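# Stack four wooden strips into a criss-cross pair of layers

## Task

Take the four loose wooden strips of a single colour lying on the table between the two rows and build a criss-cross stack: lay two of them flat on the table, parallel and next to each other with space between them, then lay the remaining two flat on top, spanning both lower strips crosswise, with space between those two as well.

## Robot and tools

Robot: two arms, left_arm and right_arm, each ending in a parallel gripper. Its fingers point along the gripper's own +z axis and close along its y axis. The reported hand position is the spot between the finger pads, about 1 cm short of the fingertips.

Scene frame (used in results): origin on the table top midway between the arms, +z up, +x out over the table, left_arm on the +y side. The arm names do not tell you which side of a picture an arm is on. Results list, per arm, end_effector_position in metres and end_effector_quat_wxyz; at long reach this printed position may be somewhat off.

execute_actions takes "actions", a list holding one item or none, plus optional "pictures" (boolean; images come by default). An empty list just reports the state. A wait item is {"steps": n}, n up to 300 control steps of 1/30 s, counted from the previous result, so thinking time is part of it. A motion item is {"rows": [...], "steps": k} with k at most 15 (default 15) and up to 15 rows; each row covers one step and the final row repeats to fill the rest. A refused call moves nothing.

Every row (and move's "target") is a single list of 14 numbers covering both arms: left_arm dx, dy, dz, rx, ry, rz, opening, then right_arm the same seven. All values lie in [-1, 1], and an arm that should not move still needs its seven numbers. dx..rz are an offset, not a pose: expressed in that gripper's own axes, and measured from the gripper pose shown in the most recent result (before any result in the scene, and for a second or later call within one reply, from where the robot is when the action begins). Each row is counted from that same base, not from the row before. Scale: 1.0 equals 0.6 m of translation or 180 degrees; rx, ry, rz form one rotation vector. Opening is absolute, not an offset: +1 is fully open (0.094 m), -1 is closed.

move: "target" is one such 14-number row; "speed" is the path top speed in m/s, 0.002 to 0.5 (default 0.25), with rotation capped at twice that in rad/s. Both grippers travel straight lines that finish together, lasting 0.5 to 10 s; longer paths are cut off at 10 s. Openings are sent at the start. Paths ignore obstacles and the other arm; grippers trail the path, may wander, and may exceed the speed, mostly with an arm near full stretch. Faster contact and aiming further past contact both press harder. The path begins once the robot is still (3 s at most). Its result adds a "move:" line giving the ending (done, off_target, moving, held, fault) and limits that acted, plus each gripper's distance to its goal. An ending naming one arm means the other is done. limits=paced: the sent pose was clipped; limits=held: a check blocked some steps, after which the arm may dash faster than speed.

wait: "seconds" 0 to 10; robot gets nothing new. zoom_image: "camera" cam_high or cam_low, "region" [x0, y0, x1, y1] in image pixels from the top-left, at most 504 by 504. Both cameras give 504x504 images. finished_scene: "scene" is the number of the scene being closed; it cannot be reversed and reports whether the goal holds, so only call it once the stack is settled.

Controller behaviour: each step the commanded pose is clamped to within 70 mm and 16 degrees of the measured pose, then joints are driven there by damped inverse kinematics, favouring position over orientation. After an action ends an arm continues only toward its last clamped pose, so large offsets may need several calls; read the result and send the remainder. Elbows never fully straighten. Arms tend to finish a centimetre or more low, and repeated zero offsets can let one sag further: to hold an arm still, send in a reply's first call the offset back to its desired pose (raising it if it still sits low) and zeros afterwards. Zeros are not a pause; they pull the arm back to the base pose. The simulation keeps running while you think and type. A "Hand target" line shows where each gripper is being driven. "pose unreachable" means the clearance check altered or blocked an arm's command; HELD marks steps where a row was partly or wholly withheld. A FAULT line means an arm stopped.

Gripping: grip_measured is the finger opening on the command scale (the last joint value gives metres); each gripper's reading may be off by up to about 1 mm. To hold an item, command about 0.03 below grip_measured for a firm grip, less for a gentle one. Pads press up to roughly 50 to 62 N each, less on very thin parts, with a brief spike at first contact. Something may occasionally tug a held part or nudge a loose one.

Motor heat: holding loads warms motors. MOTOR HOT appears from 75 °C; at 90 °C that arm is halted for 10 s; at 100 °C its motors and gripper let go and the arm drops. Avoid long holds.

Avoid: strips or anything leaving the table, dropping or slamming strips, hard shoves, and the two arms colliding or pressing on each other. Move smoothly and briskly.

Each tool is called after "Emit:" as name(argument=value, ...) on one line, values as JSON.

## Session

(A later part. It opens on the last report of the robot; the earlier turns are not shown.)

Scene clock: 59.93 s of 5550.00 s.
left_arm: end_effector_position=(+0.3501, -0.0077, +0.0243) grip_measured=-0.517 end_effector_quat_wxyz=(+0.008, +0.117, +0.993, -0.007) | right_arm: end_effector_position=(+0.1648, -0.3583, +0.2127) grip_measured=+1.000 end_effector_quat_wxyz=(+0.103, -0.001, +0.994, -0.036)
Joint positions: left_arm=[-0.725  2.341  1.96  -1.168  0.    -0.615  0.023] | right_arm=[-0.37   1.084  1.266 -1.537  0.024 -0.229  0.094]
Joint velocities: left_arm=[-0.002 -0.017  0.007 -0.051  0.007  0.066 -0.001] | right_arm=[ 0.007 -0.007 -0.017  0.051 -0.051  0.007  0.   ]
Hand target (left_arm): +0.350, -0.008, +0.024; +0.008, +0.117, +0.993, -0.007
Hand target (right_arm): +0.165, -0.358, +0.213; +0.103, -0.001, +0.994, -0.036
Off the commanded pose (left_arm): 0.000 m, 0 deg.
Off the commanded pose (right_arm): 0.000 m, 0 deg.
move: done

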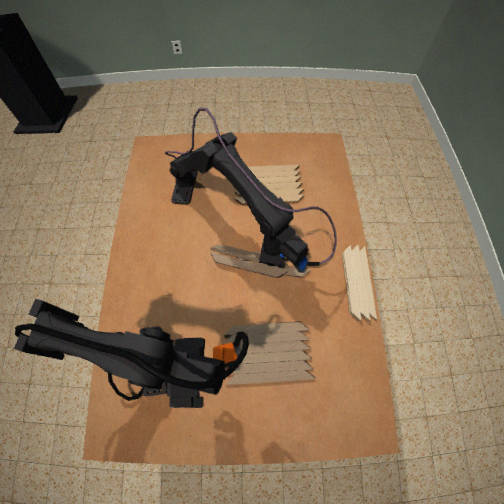

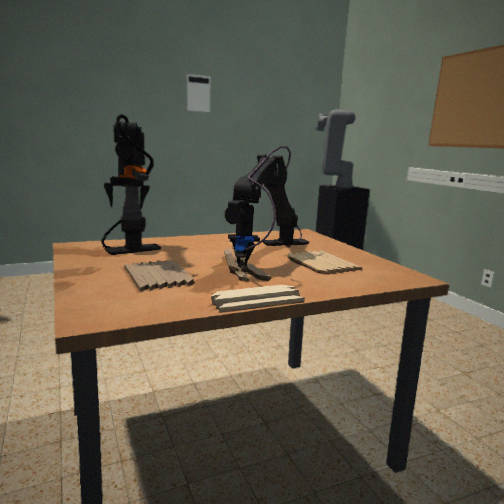

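Emit:
move(target=[0,0,-0.06,0,0,0,-0.1,0,0,0,0,0,0,1], speed=0.1)

Emit:
move(target=[0,0.15,-0.04,0,0,0,-0.1,0,0,0,0,0,0,1])

Emit:
zoom_image(camera="cam_low", region=[215,235,275,285])

Emit:
zoom_image(camera="cam_high", region=[205,220,315,290])

Scene clock: 64.47 s of 5550.00 s.
left_arm: end_effector_position=(+0.3468, -0.0040, +0.0453) grip_measured=-0.102 end_effector_quat_wxyz=(-0.003, +0.117, +0.993, +0.002) | right_arm: end_effector_position=(+0.1648, -0.3583, +0.2127) grip_measured=+1.000 end_effector_quat_wxyz=(+0.103, -0.001, +0.994, -0.036)
Joint positions: left_arm=[-0.725  2.341  2.043 -1.28   0.    -0.615  0.042] | right_arm=[-0.37   1.084  1.266 -1.537  0.024 -0.229  0.094]
Joint velocities: left_arm=[-0.007  0.002  0.007 -0.007  0.007  0.007 -0.001] | right_arm=[ 0.007  0.007 -0.007  0.007  0.022 -0.037  0.   ]
Hand target (left_arm): +0.349, -0.007, +0.060; +0.008, +0.117, +0.993, -0.008
Hand target (right_arm): +0.165, -0.358, +0.213; +0.103, -0.001, +0.994, -0.036
Off the commanded pose (left_arm): 0.016 m, 2 deg.
Off the commanded pose (right_arm): 0.000 m, 0 deg.
After step 90, 0.53 s passed at rest.
move: off_target (left_arm)

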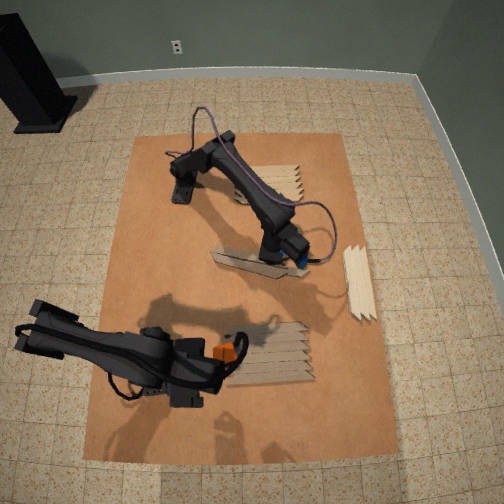

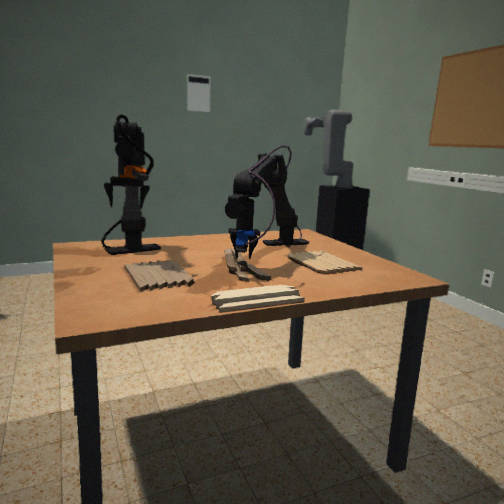

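Scene clock: 65.43 s of 5550.00 s.
left_arm: end_effector_position=(+0.3694, +0.0867, +0.0654) grip_measured=-0.102 end_effector_quat_wxyz=(-0.013, +0.108, +0.994, +0.007) | right_arm: end_effector_position=(+0.1648, -0.3583, +0.2127) grip_measured=+1.000 end_effector_quat_wxyz=(+0.103, -0.001, +0.994, -0.036)
Joint positions: left_arm=[-0.535  2.15   1.808 -1.258  0.001 -0.445  0.042] | right_arm=[-0.37   1.084  1.266 -1.537  0.024 -0.229  0.094]
Joint velocities: left_arm=[ 0.012 -0.007 -0.017 -0.007  0.051 -0.022 -0.001] | right_arm=[-0.027  0.027 -0.002  0.066  0.037 -0.037  0.   ]
Hand target (left_arm): +0.368, +0.083, +0.068; -0.005, +0.117, +0.993, +0.001
Hand target (right_arm): +0.165, -0.358, +0.213; +0.103, -0.001, +0.994, -0.036
Off the commanded pose (left_arm): 0.006 m, 2 deg.
Off the commanded pose (right_arm): 0.000 m, 0 deg.
move: done

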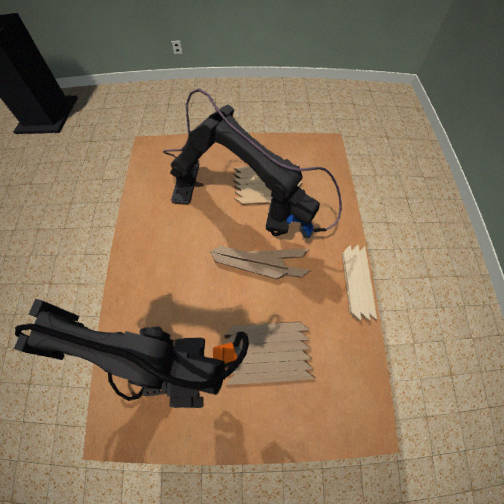

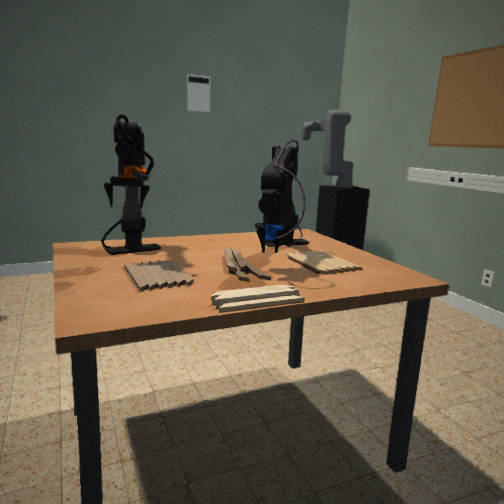

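Region (215, 235, 275, 285) of cam_low's 504x504 image, scaled by 8.400, with more detail than that image has.

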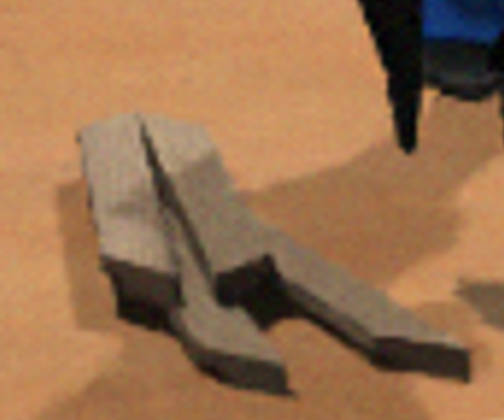

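Region (205, 220, 315, 290) of cam_high's 504x504 image, scaled by 4.582, with more detail than that image has; it fills the top 321 rows of this view, and the rest is white.

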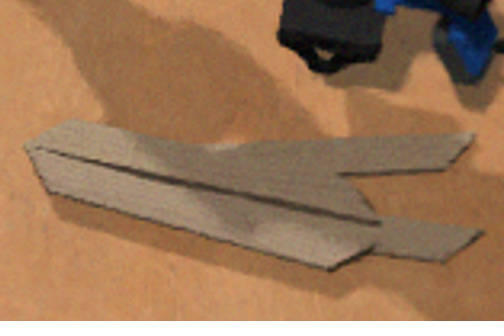

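Emit:
move(target=[-0.044,-0.163,0.03,0.004,-0.008,0.016,-0.1,0,0,0,0,0,0,1])

Emit:
move(target=[0,0,0.034,0,0,0,-0.1,0,0,0,0,0,0,1], speed=0.08)

Emit:
zoom_image(camera="cam_low", region=[215,235,275,285])

Scene clock: 71.07 s of 5550.00 s.
left_arm: end_effector_position=(+0.3703, -0.0154, +0.0482) grip_measured=-0.102 end_effector_quat_wxyz=(+0.002, +0.140, +0.990, -0.003) | right_arm: end_effector_position=(+0.1648, -0.3583, +0.2127) grip_measured=+1.000 end_effector_quat_wxyz=(+0.103, -0.001, +0.994, -0.036)
Joint positions: left_arm=[-0.703  2.457  2.261 -1.368  0.001 -0.549  0.042] | right_arm=[-0.37   1.084  1.266 -1.537  0.024 -0.229  0.094]
Joint velocities: left_arm=[-0.002 -0.007  0.017 -0.022  0.007  0.066  0.001] | right_arm=[-0.017 -0.007 -0.007  0.037 -0.022 -0.007  0.   ]
Hand target (left_arm): +0.373, -0.014, +0.047; +0.001, +0.133, +0.991, +0.001
Hand target (right_arm): +0.165, -0.358, +0.213; +0.103, -0.001, +0.994, -0.036
Off the commanded pose (left_arm): 0.004 m, 1 deg.
Off the commanded pose (right_arm): 0.000 m, 0 deg.
After step 90, 1.43 s passed at rest.
move: done

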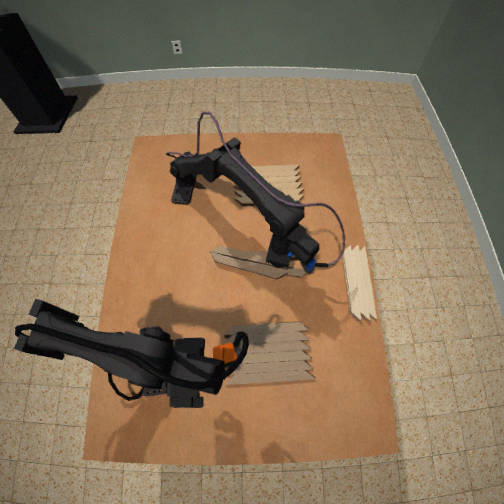

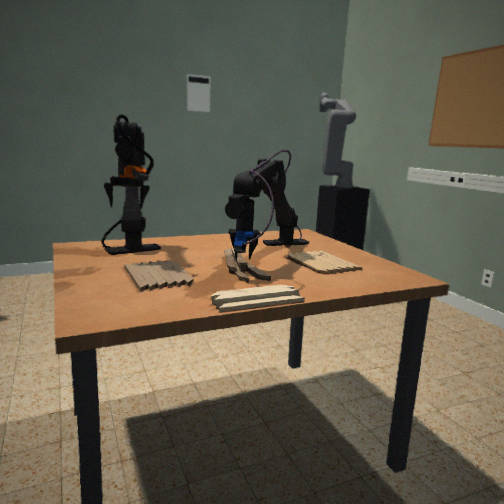

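Scene clock: 71.97 s of 5550.00 s.
left_arm: end_effector_position=(+0.3699, -0.0149, +0.0320) grip_measured=-0.102 end_effector_quat_wxyz=(+0.001, +0.140, +0.990, -0.002) | right_arm: end_effector_position=(+0.1648, -0.3583, +0.2127) grip_measured=+1.000 end_effector_quat_wxyz=(+0.103, -0.001, +0.994, -0.036)
Joint positions: left_arm=[-0.703  2.457  2.197 -1.307  0.001 -0.549  0.042] | right_arm=[-0.37   1.084  1.266 -1.537  0.024 -0.229  0.094]
Joint velocities: left_arm=[-0.002  0.007 -0.002 -0.051  0.051  0.051 -0.001] | right_arm=[ 0.007 -0.012  0.002 -0.007 -0.051 -0.022  0.   ]
Hand target (left_arm): +0.370, -0.016, +0.028; +0.002, +0.140, +0.990, -0.002
Hand target (right_arm): +0.165, -0.358, +0.213; +0.103, -0.001, +0.994, -0.036
Off the commanded pose (left_arm): 0.004 m, 0 deg.
Off the commanded pose (right_arm): 0.000 m, 0 deg.
move: done

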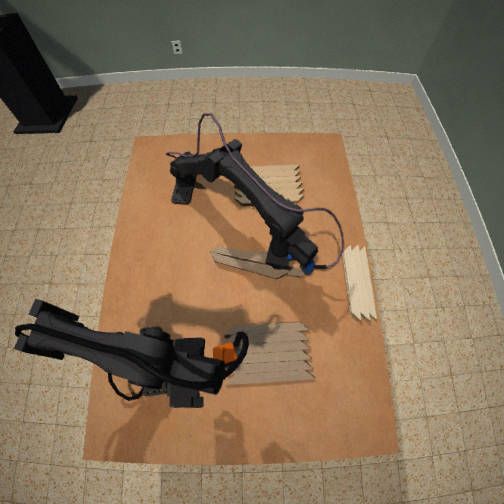

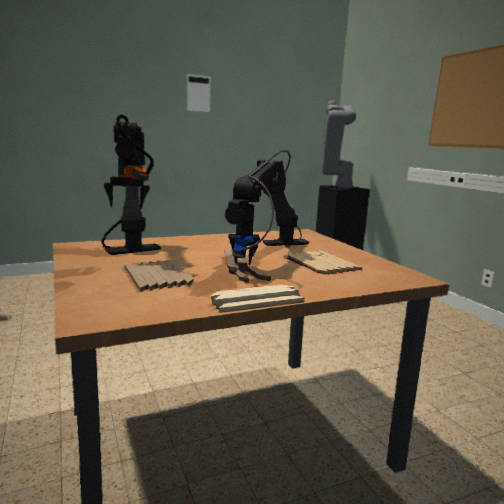

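Region (215, 235, 275, 285) of cam_low's 504x504 image, scaled by 8.400, with more detail than that image has.

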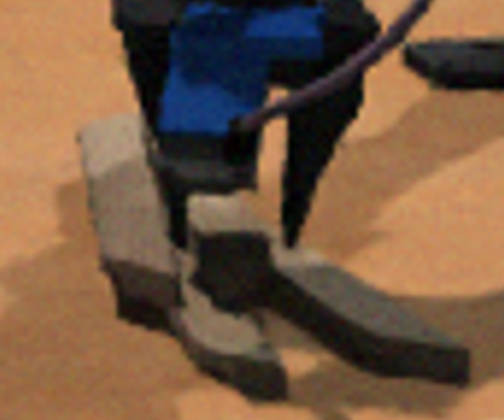

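Emit:
move(target=[0,0,0.04,0,0,0,-0.1,0,0,0,0,0,0,1], speed=0.04)

Emit:
zoom_image(camera="cam_low", region=[215,235,275,285])

Scene clock: 74.73 s of 5550.00 s.
left_arm: end_effector_position=(+0.3687, -0.0140, +0.0175) grip_measured=-0.102 end_effector_quat_wxyz=(-0.001, +0.140, +0.990, -0.001) | right_arm: end_effector_position=(+0.1648, -0.3583, +0.2127) grip_measured=+1.000 end_effector_quat_wxyz=(+0.103, -0.001, +0.994, -0.036)
Joint positions: left_arm=[-0.703  2.457  2.139 -1.252  0.003 -0.549  0.042] | right_arm=[-0.37   1.084  1.266 -1.537  0.024 -0.229  0.094]
Joint velocities: left_arm=[-0.007 -0.002 -0.007  0.007 -0.022 -0.022  0.001] | right_arm=[-0.007 -0.007 -0.017 -0.022  0.066  0.081  0.   ]
Hand target (left_arm): +0.370, -0.015, +0.008; +0.001, +0.140, +0.990, -0.001
Hand target (right_arm): +0.165, -0.358, +0.213; +0.103, -0.001, +0.994, -0.036
Off the commanded pose (left_arm): 0.010 m, 0 deg.
Off the commanded pose (right_arm): 0.000 m, 0 deg.
move: done

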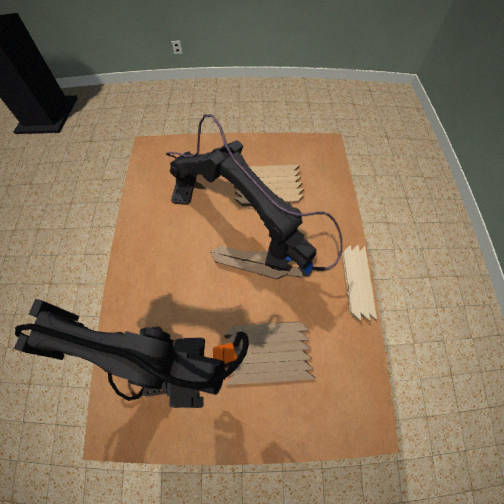

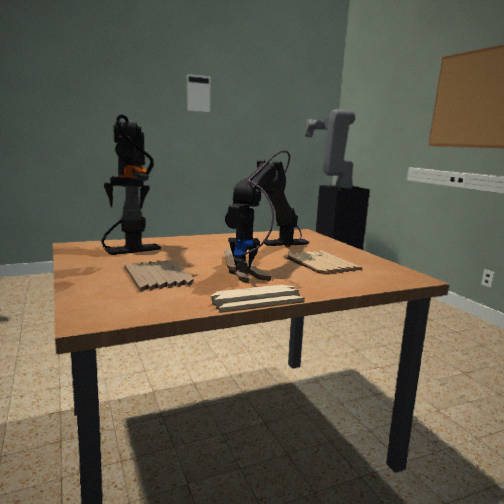

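Region (215, 235, 275, 285) of cam_low's 504x504 image, scaled by 8.400, with more detail than that image has.

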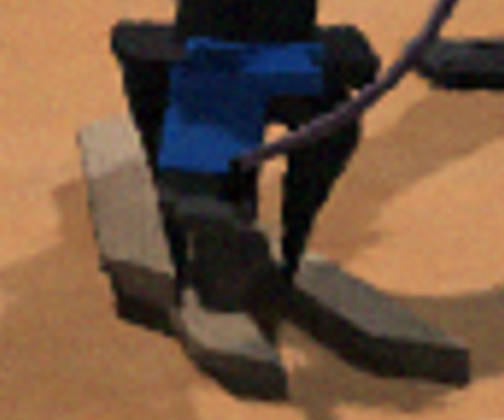

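Emit:
move(target=[0,0,0,0,0,0,-0.5,0,0,0,0,0,0,1])

Scene clock: 76.27 s of 5550.00 s.
left_arm: end_effector_position=(+0.3687, -0.0141, +0.0175) grip_measured=-0.457 end_effector_quat_wxyz=(-0.001, +0.140, +0.990, -0.001) | right_arm: end_effector_position=(+0.1648, -0.3583, +0.2127) grip_measured=+1.000 end_effector_quat_wxyz=(+0.103, -0.001, +0.994, -0.036)
Joint positions: left_arm=[-0.703  2.457  2.139 -1.252  0.003 -0.549  0.025] | right_arm=[-0.37   1.084  1.266 -1.537  0.024 -0.229  0.094]
Joint velocities: left_arm=[-0.002 -0.012  0.012  0.007  0.081 -0.007  0.   ] | right_arm=[ 0.012  0.007 -0.002  0.051 -0.022  0.022  0.   ]
Hand target (left_arm): +0.369, -0.014, +0.017; -0.001, +0.140, +0.990, -0.001
Hand target (right_arm): +0.165, -0.358, +0.213; +0.103, -0.001, +0.994, -0.036
Off the commanded pose (left_arm): 0.000 m, 0 deg.
Off the commanded pose (right_arm): 0.000 m, 0 deg.
move: done

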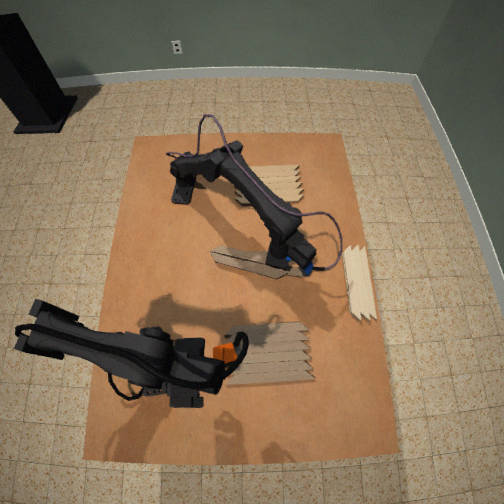

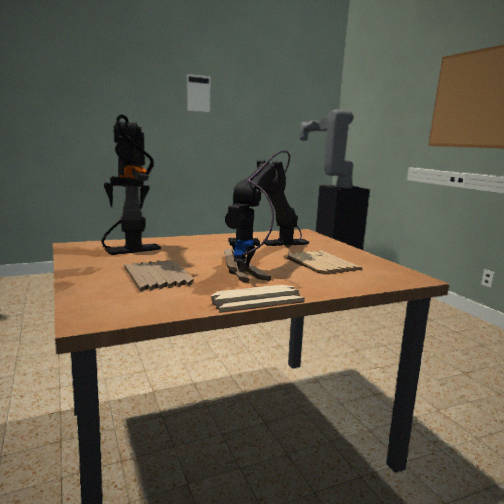

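Emit:
move(target=[0,0,-0.07,0,0,0,-0.5,0,0,0,0,0,0,1], speed=0.1)

Emit:
move(target=[-0.04,0.26,-0.01,0,-0.02,-0.105,-0.5,0,0,0,0,0,0,1], speed=0.15)

Emit:
zoom_image(camera="cam_high", region=[190,170,330,310])

Emit:
zoom_image(camera="cam_low", region=[200,220,330,290])

Scene clock: 80.37 s of 5550.00 s.
left_arm: end_effector_position=(+0.3676, -0.0129, +0.0521) grip_measured=-0.457 end_effector_quat_wxyz=(-0.004, +0.140, +0.990, +0.001) | right_arm: end_effector_position=(+0.1648, -0.3583, +0.2127) grip_measured=+1.000 end_effector_quat_wxyz=(+0.103, -0.001, +0.994, -0.036)
Joint positions: left_arm=[-0.703  2.457  2.277 -1.398  0.003 -0.549  0.025] | right_arm=[-0.37   1.084  1.266 -1.537  0.024 -0.229  0.094]
Joint velocities: left_arm=[-0.022  0.007  0.002 -0.037 -0.037  0.022  0.001] | right_arm=[ 0.002  0.007 -0.012  0.022 -0.037  0.037  0.   ]
Hand target (left_arm): +0.369, -0.014, +0.059; -0.001, +0.140, +0.990, -0.002
Hand target (right_arm): +0.165, -0.358, +0.213; +0.103, -0.001, +0.994, -0.036
Off the commanded pose (left_arm): 0.008 m, 0 deg.
Off the commanded pose (right_arm): 0.000 m, 0 deg.
After step 90, 0.07 s passed at rest.
move: done

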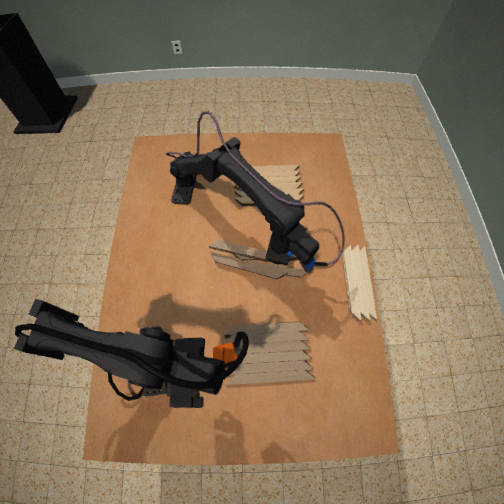

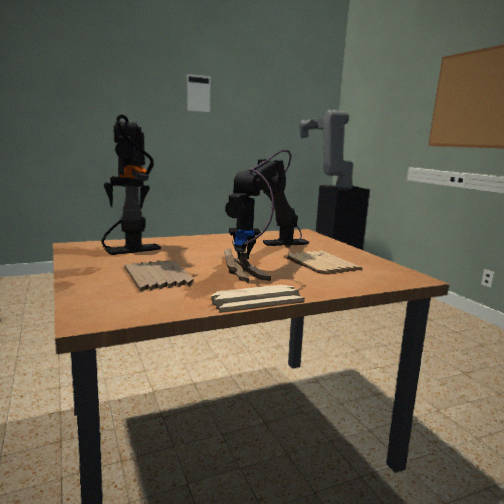

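Scene clock: 81.90 s of 5550.00 s.
left_arm: end_effector_position=(+0.4330, +0.1286, +0.0483) grip_measured=-0.457 end_effector_quat_wxyz=(+0.011, -0.024, +1.000, -0.001) | right_arm: end_effector_position=(+0.1648, -0.3583, +0.2127) grip_measured=+1.000 end_effector_quat_wxyz=(+0.103, -0.001, +0.994, -0.036)
Joint positions: left_arm=[-0.374  2.238  1.881 -1.194 -0.009 -0.549  0.025] | right_arm=[-0.37   1.084  1.266 -1.537  0.024 -0.229  0.094]
Joint velocities: left_arm=[-0.007  0.002 -0.002  0.022 -0.037 -0.051 -0.001] | right_arm=[-0.007  0.007  0.002 -0.037 -0.125 -0.022  0.   ]
Hand target (left_arm): +0.434, +0.129, +0.056; +0.023, -0.025, +0.999, -0.006
Hand target (right_arm): +0.165, -0.358, +0.213; +0.103, -0.001, +0.994, -0.036
Off the commanded pose (left_arm): 0.010 m, 2 deg.
Off the commanded pose (right_arm): 0.000 m, 0 deg.
move: done

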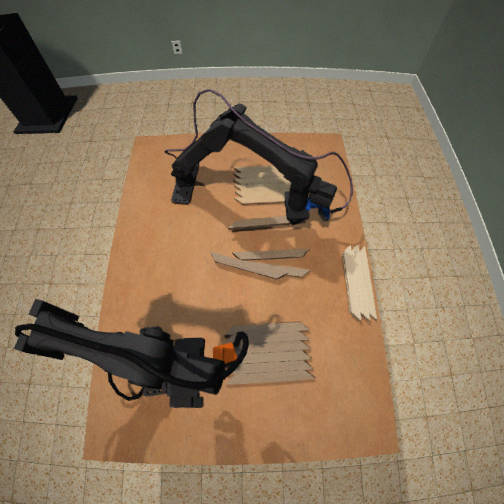

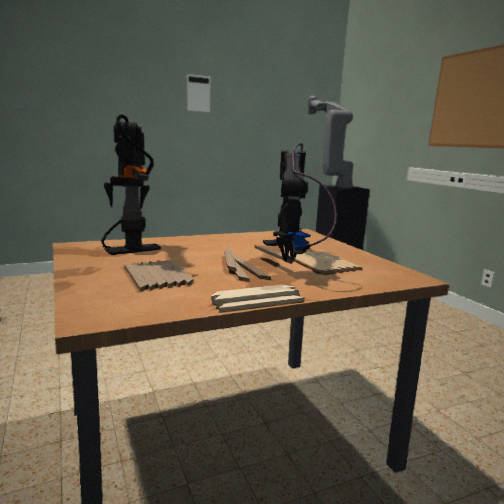

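Region (190, 170, 330, 310) of cam_high's 504x504 image, scaled by 3.600, with more detail than that image has.

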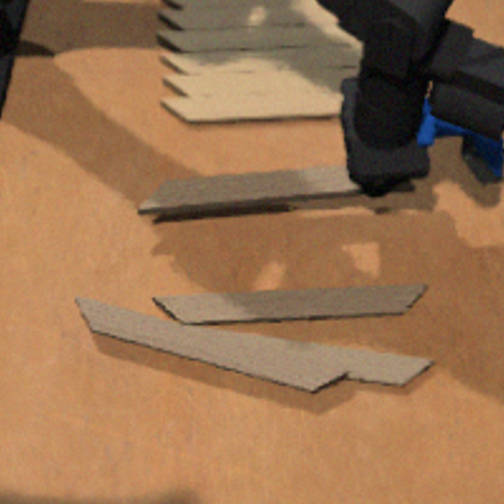

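Region (200, 220, 330, 290) of cam_low's 504x504 image, scaled by 3.877, with more detail than that image has; it fills the top 271 rows of this view, and the rest is white.

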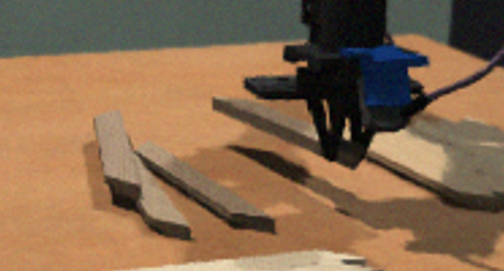

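Emit:
move(target=[0,0,0.075,0,0.035,0.015,-0.5,0,0,0,0,0,0,1], speed=0.05)

Emit:
zoom_image(camera="cam_low", region=[200,220,330,290])

Scene clock: 87.40 s of 5550.00 s.
left_arm: end_effector_position=(+0.4363, +0.1319, +0.0065) grip_measured=-0.457 end_effector_quat_wxyz=(-0.034, -0.009, +0.999, -0.000) | right_arm: end_effector_position=(+0.1648, -0.3583, +0.2127) grip_measured=+1.000 end_effector_quat_wxyz=(+0.103, -0.001, +0.994, -0.036)
Joint positions: left_arm=[-0.347  2.361  1.922 -1.191  0.032 -0.489  0.025] | right_arm=[-0.37   1.084  1.266 -1.537  0.024 -0.229  0.094]
Joint velocities: left_arm=[-0.012 -0.017  0.012  0.007  0.022  0.022 -0.001] | right_arm=[ 0.002  0.002 -0.002 -0.051 -0.022 -0.007  0.   ]
Hand target (left_arm): +0.434, +0.128, +0.004; -0.044, -0.001, +0.999, -0.002
Hand target (right_arm): +0.165, -0.358, +0.213; +0.103, -0.001, +0.994, -0.036
Off the commanded pose (left_arm): 0.005 m, 2 deg.
Off the commanded pose (right_arm): 0.000 m, 0 deg.
After step 90, 1.03 s passed at rest.
move: done

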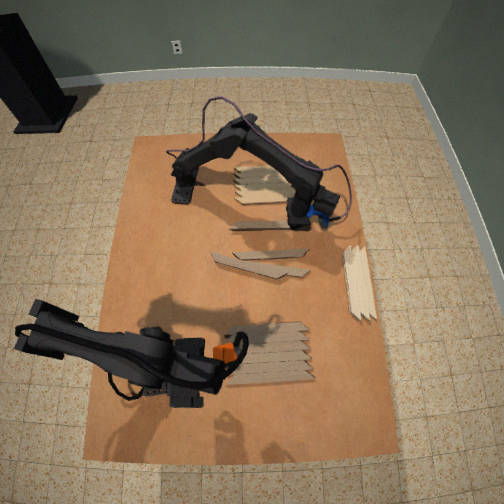

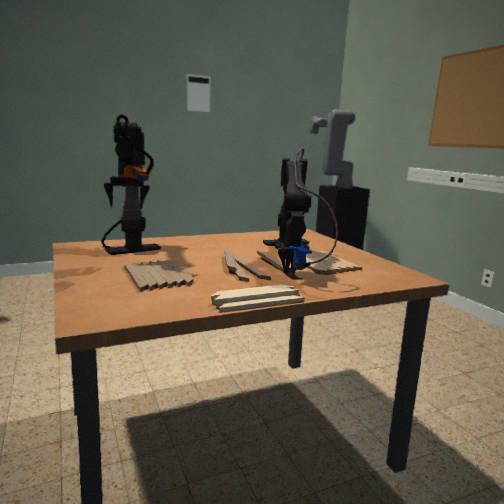

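Region (200, 220, 330, 290) of cam_low's 504x504 image, scaled by 3.877, with more detail than that image has; it fills the top 271 rows of this view, and the rest is white.

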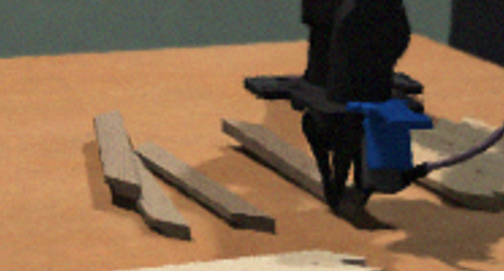

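Emit:
move(target=[0,0,0,0,0,0,0.05,0,0,0,0,0,0,1])

Emit:
move(target=[0,0,-0.09,0,-0.022,0.005,0.05,0,0,0,0,0,0,1])

Emit:
move(target=[0.245,-0.27,0,0,-0.02,0.1,0.05,0,0,0,0,0,0,1])

Emit:
zoom_image(camera="cam_low", region=[200,220,330,290])

Scene clock: 91.83 s of 5550.00 s.
left_arm: end_effector_position=(+0.4357, +0.1319, +0.0066) grip_measured=+0.048 end_effector_quat_wxyz=(-0.035, -0.008, +0.999, -0.001) | right_arm: end_effector_position=(+0.1648, -0.3583, +0.2127) grip_measured=+1.000 end_effector_quat_wxyz=(+0.103, -0.001, +0.994, -0.036)
Joint positions: left_arm=[-0.347  2.361  1.922 -1.193  0.034 -0.487  0.049] | right_arm=[-0.37   1.084  1.266 -1.537  0.024 -0.229  0.094]
Joint velocities: left_arm=[ 0.022 -0.012  0.022 -0.022  0.007  0.022 -0.   ] | right_arm=[-0.002 -0.002 -0.017  0.007 -0.095 -0.007  0.   ]
Hand target (left_arm): +0.436, +0.132, +0.007; -0.034, -0.009, +0.999, -0.000
Hand target (right_arm): +0.165, -0.358, +0.213; +0.103, -0.001, +0.994, -0.036
Off the commanded pose (left_arm): 0.001 m, 0 deg.
Off the commanded pose (right_arm): 0.000 m, 0 deg.
After step 90, 0.73 s passed at rest.
move: done

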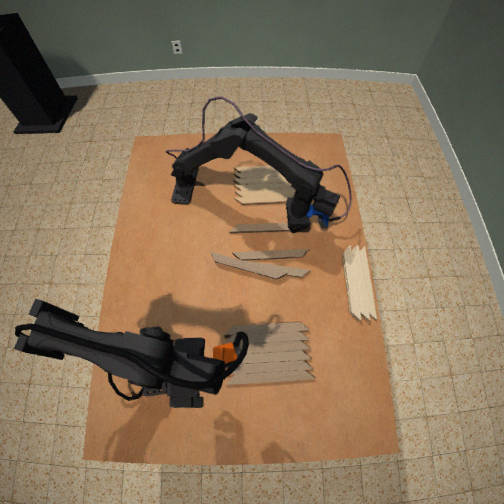

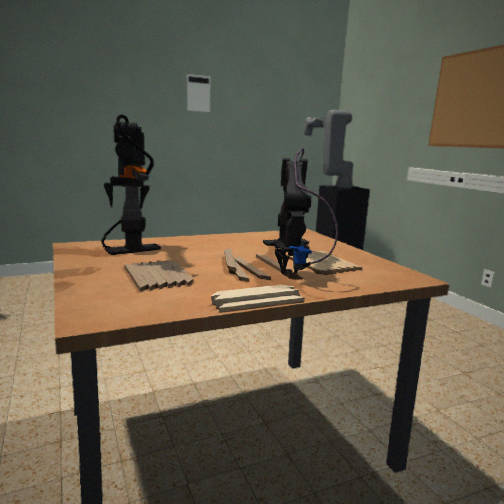

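Scene clock: 92.80 s of 5550.00 s.
left_arm: end_effector_position=(+0.4380, +0.1346, +0.0511) grip_measured=+0.048 end_effector_quat_wxyz=(-0.009, -0.007, +1.000, -0.003) | right_arm: end_effector_position=(+0.1648, -0.3583, +0.2127) grip_measured=+1.000 end_effector_quat_wxyz=(+0.103, -0.001, +0.994, -0.036)
Joint positions: left_arm=[-0.347  2.282  1.965 -1.268  0.014 -0.487  0.049] | right_arm=[-0.37   1.084  1.266 -1.537  0.024 -0.229  0.094]
Joint velocities: left_arm=[-0.002 -0.002 -0.007  0.037  0.066 -0.051 -0.001] | right_arm=[-0.007 -0.007 -0.007 -0.022 -0.022  0.066  0.   ]
Hand target (left_arm): +0.439, +0.132, +0.060; -0.000, -0.000, +1.000, -0.002
Hand target (right_arm): +0.165, -0.358, +0.213; +0.103, -0.001, +0.994, -0.036
Off the commanded pose (left_arm): 0.010 m, 1 deg.
Off the commanded pose (right_arm): 0.000 m, 0 deg.
move: done

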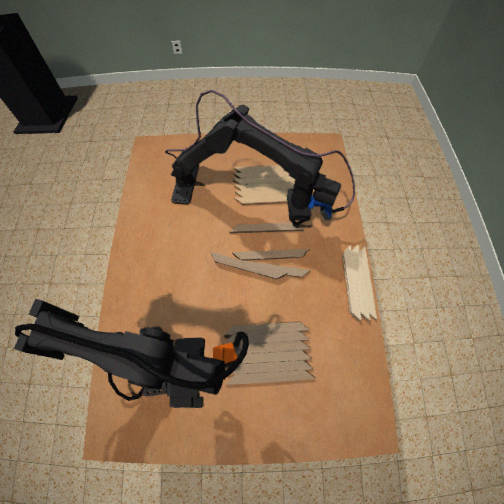

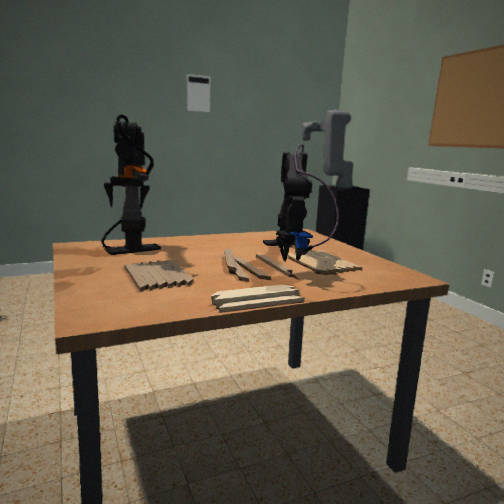

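Scene clock: 94.20 s of 5550.00 s.
left_arm: end_effector_position=(+0.2831, -0.0219, +0.0522) grip_measured=+0.048 end_effector_quat_wxyz=(+0.016, +0.159, +0.987, +0.003) | right_arm: end_effector_position=(+0.1648, -0.3583, +0.2127) grip_measured=+1.000 end_effector_quat_wxyz=(+0.103, -0.001, +0.994, -0.036)
Joint positions: left_arm=[-0.876  2.199  1.833 -1.188 -0.028 -0.682  0.049] | right_arm=[-0.37   1.084  1.266 -1.537  0.024 -0.229  0.094]
Joint velocities: left_arm=[ 0.007  0.012 -0.017 -0.007  0.022  0.022 -0.001] | right_arm=[ 0.002 -0.037 -0.002 -0.007  0.022 -0.022  0.   ]
Hand target (left_arm): +0.293, -0.025, +0.054; +0.028, +0.149, +0.988, +0.001
Hand target (right_arm): +0.165, -0.358, +0.213; +0.103, -0.001, +0.994, -0.036
Off the commanded pose (left_arm): 0.013 m, 2 deg.
Off the commanded pose (right_arm): 0.000 m, 0 deg.
move: off_target (left_arm)

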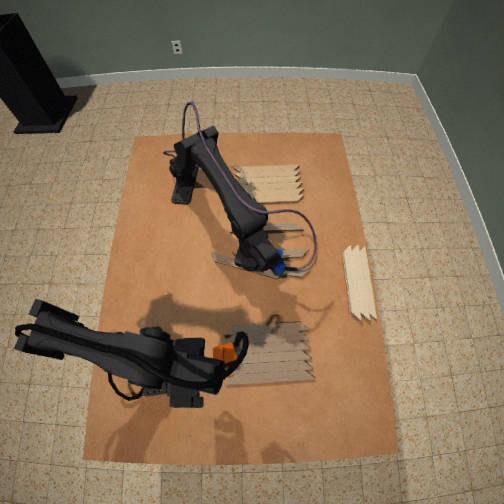

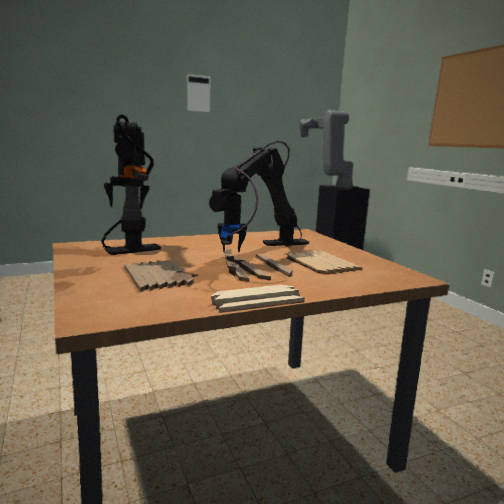

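Region (200, 220, 330, 290) of cam_low's 504x504 image, scaled by 3.877, with more detail than that image has; it fills the top 271 rows of this view, and the rest is white.

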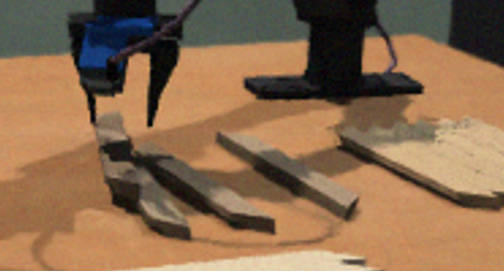

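Emit:
move(target=[0,-0.008,0.062,0,0,0,0.05,0,0,0,0,0,0,1], speed=0.06)

Emit:
zoom_image(camera="cam_low", region=[200,230,280,290])

Scene clock: 97.43 s of 5550.00 s.
left_arm: end_effector_position=(+0.2856, -0.0253, +0.0234) grip_measured=+0.048 end_effector_quat_wxyz=(+0.019, +0.158, +0.987, +0.001) | right_arm: end_effector_position=(+0.1648, -0.3583, +0.2127) grip_measured=+1.000 end_effector_quat_wxyz=(+0.103, -0.001, +0.994, -0.036)
Joint positions: left_arm=[-0.876  2.231  1.769 -1.086 -0.029 -0.684  0.049] | right_arm=[-0.37   1.084  1.266 -1.537  0.024 -0.229  0.094]
Joint velocities: left_arm=[-0.007  0.002 -0.012  0.007  0.081  0.007  0.   ] | right_arm=[ 0.007 -0.012 -0.002  0.037 -0.007  0.007  0.   ]
Hand target (left_arm): +0.283, -0.027, +0.015; +0.016, +0.159, +0.987, +0.003
Hand target (right_arm): +0.165, -0.358, +0.213; +0.103, -0.001, +0.994, -0.036
Off the commanded pose (left_arm): 0.009 m, 0 deg.
Off the commanded pose (right_arm): 0.000 m, 0 deg.
move: done

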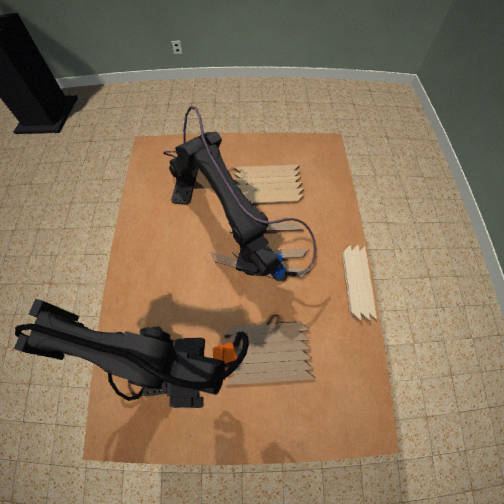

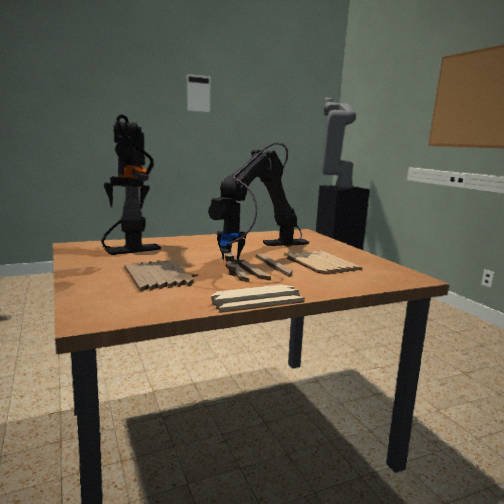

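Region (200, 230, 280, 290) of cam_low's 504x504 image, scaled by 6.300, with more detail than that image has; it fills the top 378 rows of this view, and the rest is white.

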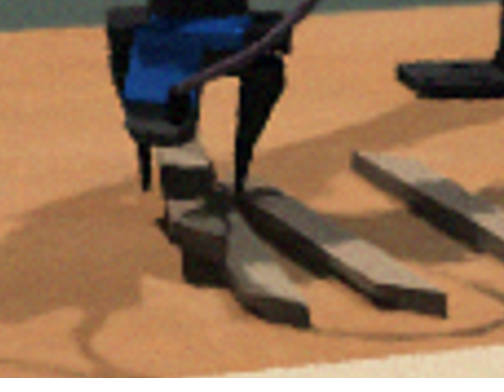

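Emit:
move(target=[0,0,0.026,0,0,0,-0.1,0,0,0,0,0,0,1], speed=0.04)

Emit:
move(target=[0,0,0,0,0,0,-0.5,0,0,0,0,0,0,1])

Emit:
move(target=[0,0,-0.08,0,0,0,-0.5,0,0,0,0,0,0,1], speed=0.1)

Emit:
zoom_image(camera="cam_low", region=[200,230,280,290])

Scene clock: 101.13 s of 5550.00 s.
left_arm: end_effector_position=(+0.2865, -0.0267, +0.0185) grip_measured=-0.098 end_effector_quat_wxyz=(+0.022, +0.158, +0.987, -0.003) | right_arm: end_effector_position=(+0.1648, -0.3583, +0.2127) grip_measured=+1.000 end_effector_quat_wxyz=(+0.103, -0.001, +0.994, -0.036)
Joint positions: left_arm=[-0.876  2.231  1.749 -1.054 -0.029 -0.684  0.042] | right_arm=[-0.37   1.084  1.266 -1.537  0.024 -0.229  0.094]
Joint velocities: left_arm=[ 0.002  0.002 -0.022  0.037 -0.066  0.037 -0.001] | right_arm=[-0.022  0.012 -0.017 -0.051  0.007 -0.037  0.   ]
Hand target (left_arm): +0.286, -0.025, +0.008; +0.019, +0.158, +0.987, +0.001
Hand target (right_arm): +0.165, -0.358, +0.213; +0.103, -0.001, +0.994, -0.036
Off the commanded pose (left_arm): 0.011 m, 1 deg.
Off the commanded pose (right_arm): 0.000 m, 0 deg.
move: off_target (left_arm)

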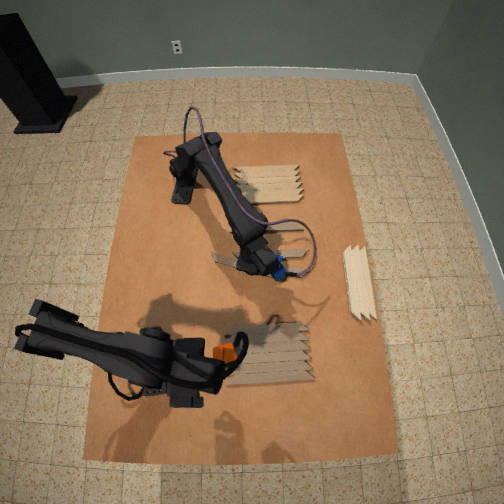

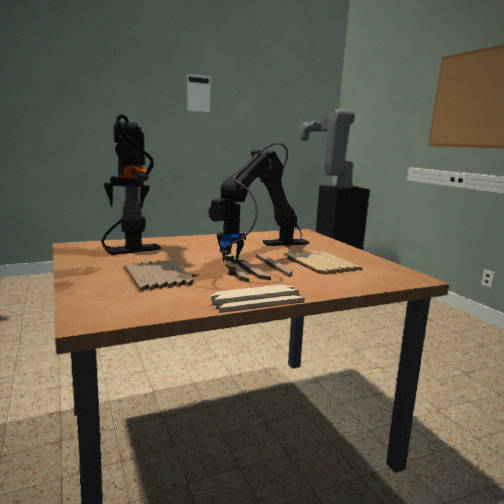

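Scene clock: 101.63 s of 5550.00 s.
left_arm: end_effector_position=(+0.2865, -0.0268, +0.0185) grip_measured=-0.454 end_effector_quat_wxyz=(+0.022, +0.158, +0.987, -0.003) | right_arm: end_effector_position=(+0.1648, -0.3583, +0.2127) grip_measured=+1.000 end_effector_quat_wxyz=(+0.103, -0.001, +0.994, -0.036)
Joint positions: left_arm=[-0.876  2.231  1.749 -1.054 -0.029 -0.684  0.026] | right_arm=[-0.37   1.084  1.266 -1.537  0.024 -0.229  0.094]
Joint velocities: left_arm=[-0.007 -0.032 -0.007 -0.022 -0.022 -0.022  0.   ] | right_arm=[ 0.007  0.007 -0.007 -0.022 -0.051 -0.037  0.   ]
Hand target (left_arm): +0.287, -0.027, +0.019; +0.022, +0.158, +0.987, -0.003
Hand target (right_arm): +0.165, -0.358, +0.213; +0.103, -0.001, +0.994, -0.036
Off the commanded pose (left_arm): 0.000 m, 0 deg.
Off the commanded pose (right_arm): 0.000 m, 0 deg.
move: done

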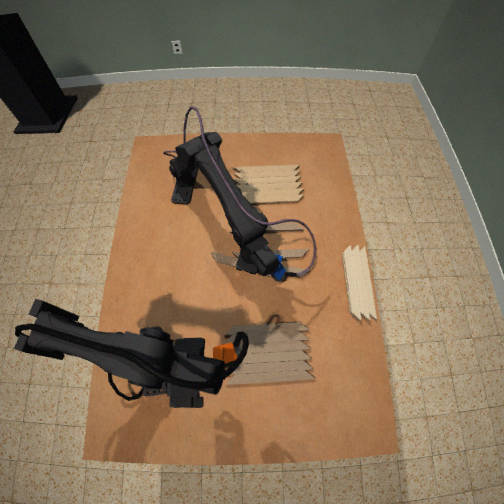

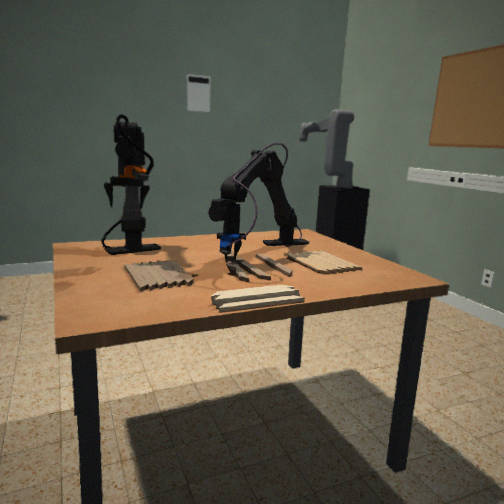

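Scene clock: 102.70 s of 5550.00 s.
left_arm: end_effector_position=(+0.2834, -0.0221, +0.0528) grip_measured=-0.454 end_effector_quat_wxyz=(+0.014, +0.158, +0.987, +0.006) | right_arm: end_effector_position=(+0.1648, -0.3583, +0.2127) grip_measured=+1.000 end_effector_quat_wxyz=(+0.103, -0.001, +0.994, -0.036)
Joint positions: left_arm=[-0.876  2.208  1.849 -1.203 -0.029 -0.684  0.026] | right_arm=[-0.37   1.084  1.266 -1.537  0.024 -0.229  0.094]
Joint velocities: left_arm=[-0.017 -0.017 -0.002 -0.037 -0.007  0.066 -0.   ] | right_arm=[-0.017  0.002 -0.012 -0.007 -0.037  0.037  0.   ]
Hand target (left_arm): +0.284, -0.026, +0.066; +0.022, +0.158, +0.987, -0.004
Hand target (right_arm): +0.165, -0.358, +0.213; +0.103, -0.001, +0.994, -0.036
Off the commanded pose (left_arm): 0.014 m, 1 deg.
Off the commanded pose (right_arm): 0.000 m, 0 deg.
move: off_target (left_arm)

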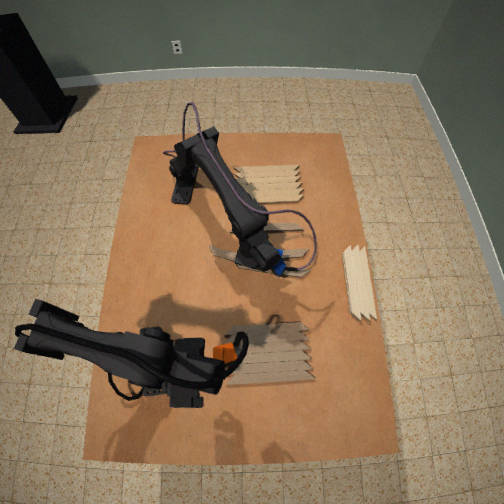

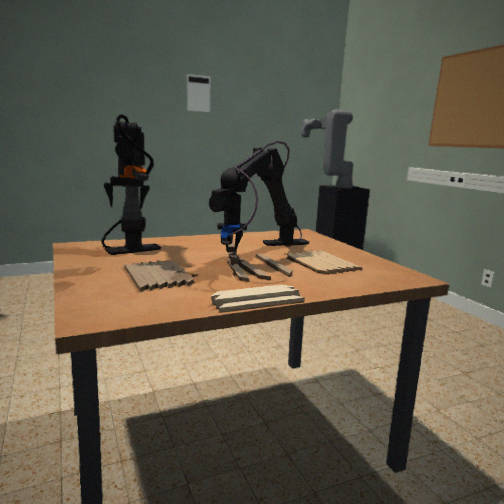

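Region (200, 230, 280, 290) of cam_low's 504x504 image, scaled by 6.300, with more detail than that image has; it fills the top 378 rows of this view, and the rest is white.

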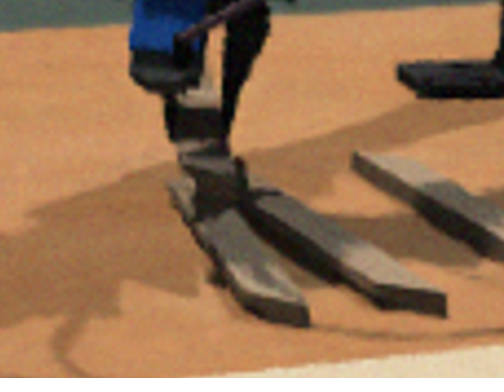

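Emit:
move(target=[-0.144,0.24,-0.01,0.006,0.006,0.39,-0.5,0,0,0,0,0,0,1], speed=0.3)

Emit:
zoom_image(camera="cam_low", region=[210,220,340,290])

Emit:
zoom_image(camera="cam_high", region=[190,170,330,310])

Scene clock: 141.73 s of 5550.00 s.
left_arm: end_effector_position=(+0.4093, +0.0850, +0.0612) grip_measured=-0.453 end_effector_quat_wxyz=(-0.000, +0.695, +0.719, +0.009) | right_arm: end_effector_position=(+0.1648, -0.3583, +0.2127) grip_measured=+1.000 end_effector_quat_wxyz=(+0.103, -0.001, +0.994, -0.036)
Joint positions: left_arm=[-0.49   2.265  1.978 -1.282 -0.017  0.922  0.026] | right_arm=[-0.37   1.084  1.266 -1.537  0.024 -0.229  0.094]
Joint velocities: left_arm=[-0.017  0.002  0.002 -0.051  0.037 -0.007 -0.   ] | right_arm=[-0.012  0.007 -0.002 -0.037 -0.022  0.051  0.   ]
Hand target (left_arm): +0.410, +0.084, +0.061; -0.003, +0.697, +0.717, +0.000
Hand target (right_arm): +0.165, -0.358, +0.213; +0.103, -0.001, +0.994, -0.036
Off the commanded pose (left_arm): 0.004 m, 0 deg.
Off the commanded pose (right_arm): 0.000 m, 0 deg.
After step 90, 33.33 s passed at rest.
move: done

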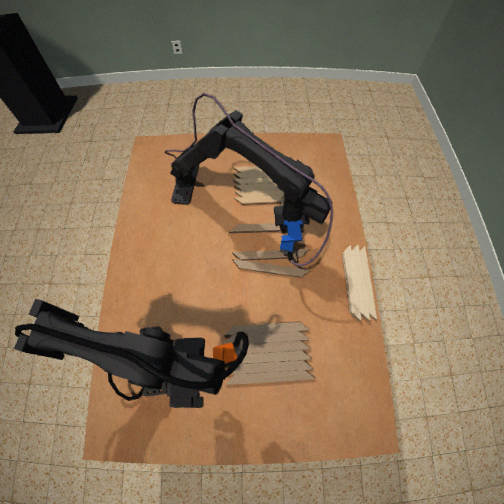

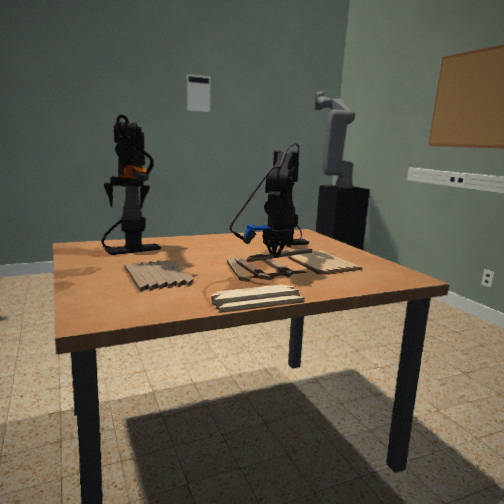

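Region (210, 220, 340, 290) of cam_low's 504x504 image, scaled by 3.877, with more detail than that image has; it fills the top 271 rows of this view, and the rest is white.

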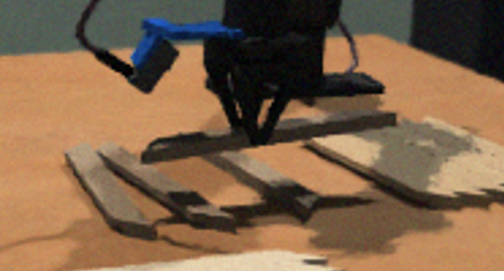

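Region (190, 170, 330, 310) of cam_high's 504x504 image, scaled by 3.600, with more detail than that image has.

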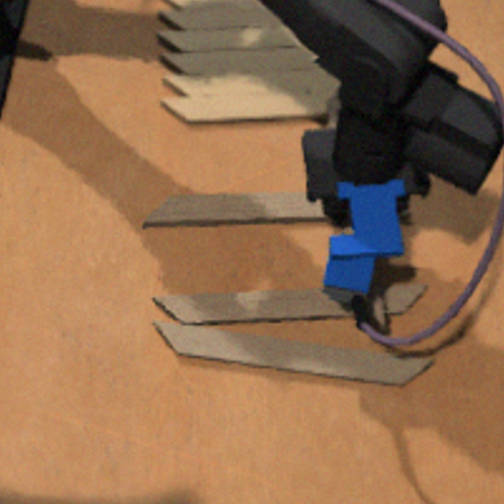

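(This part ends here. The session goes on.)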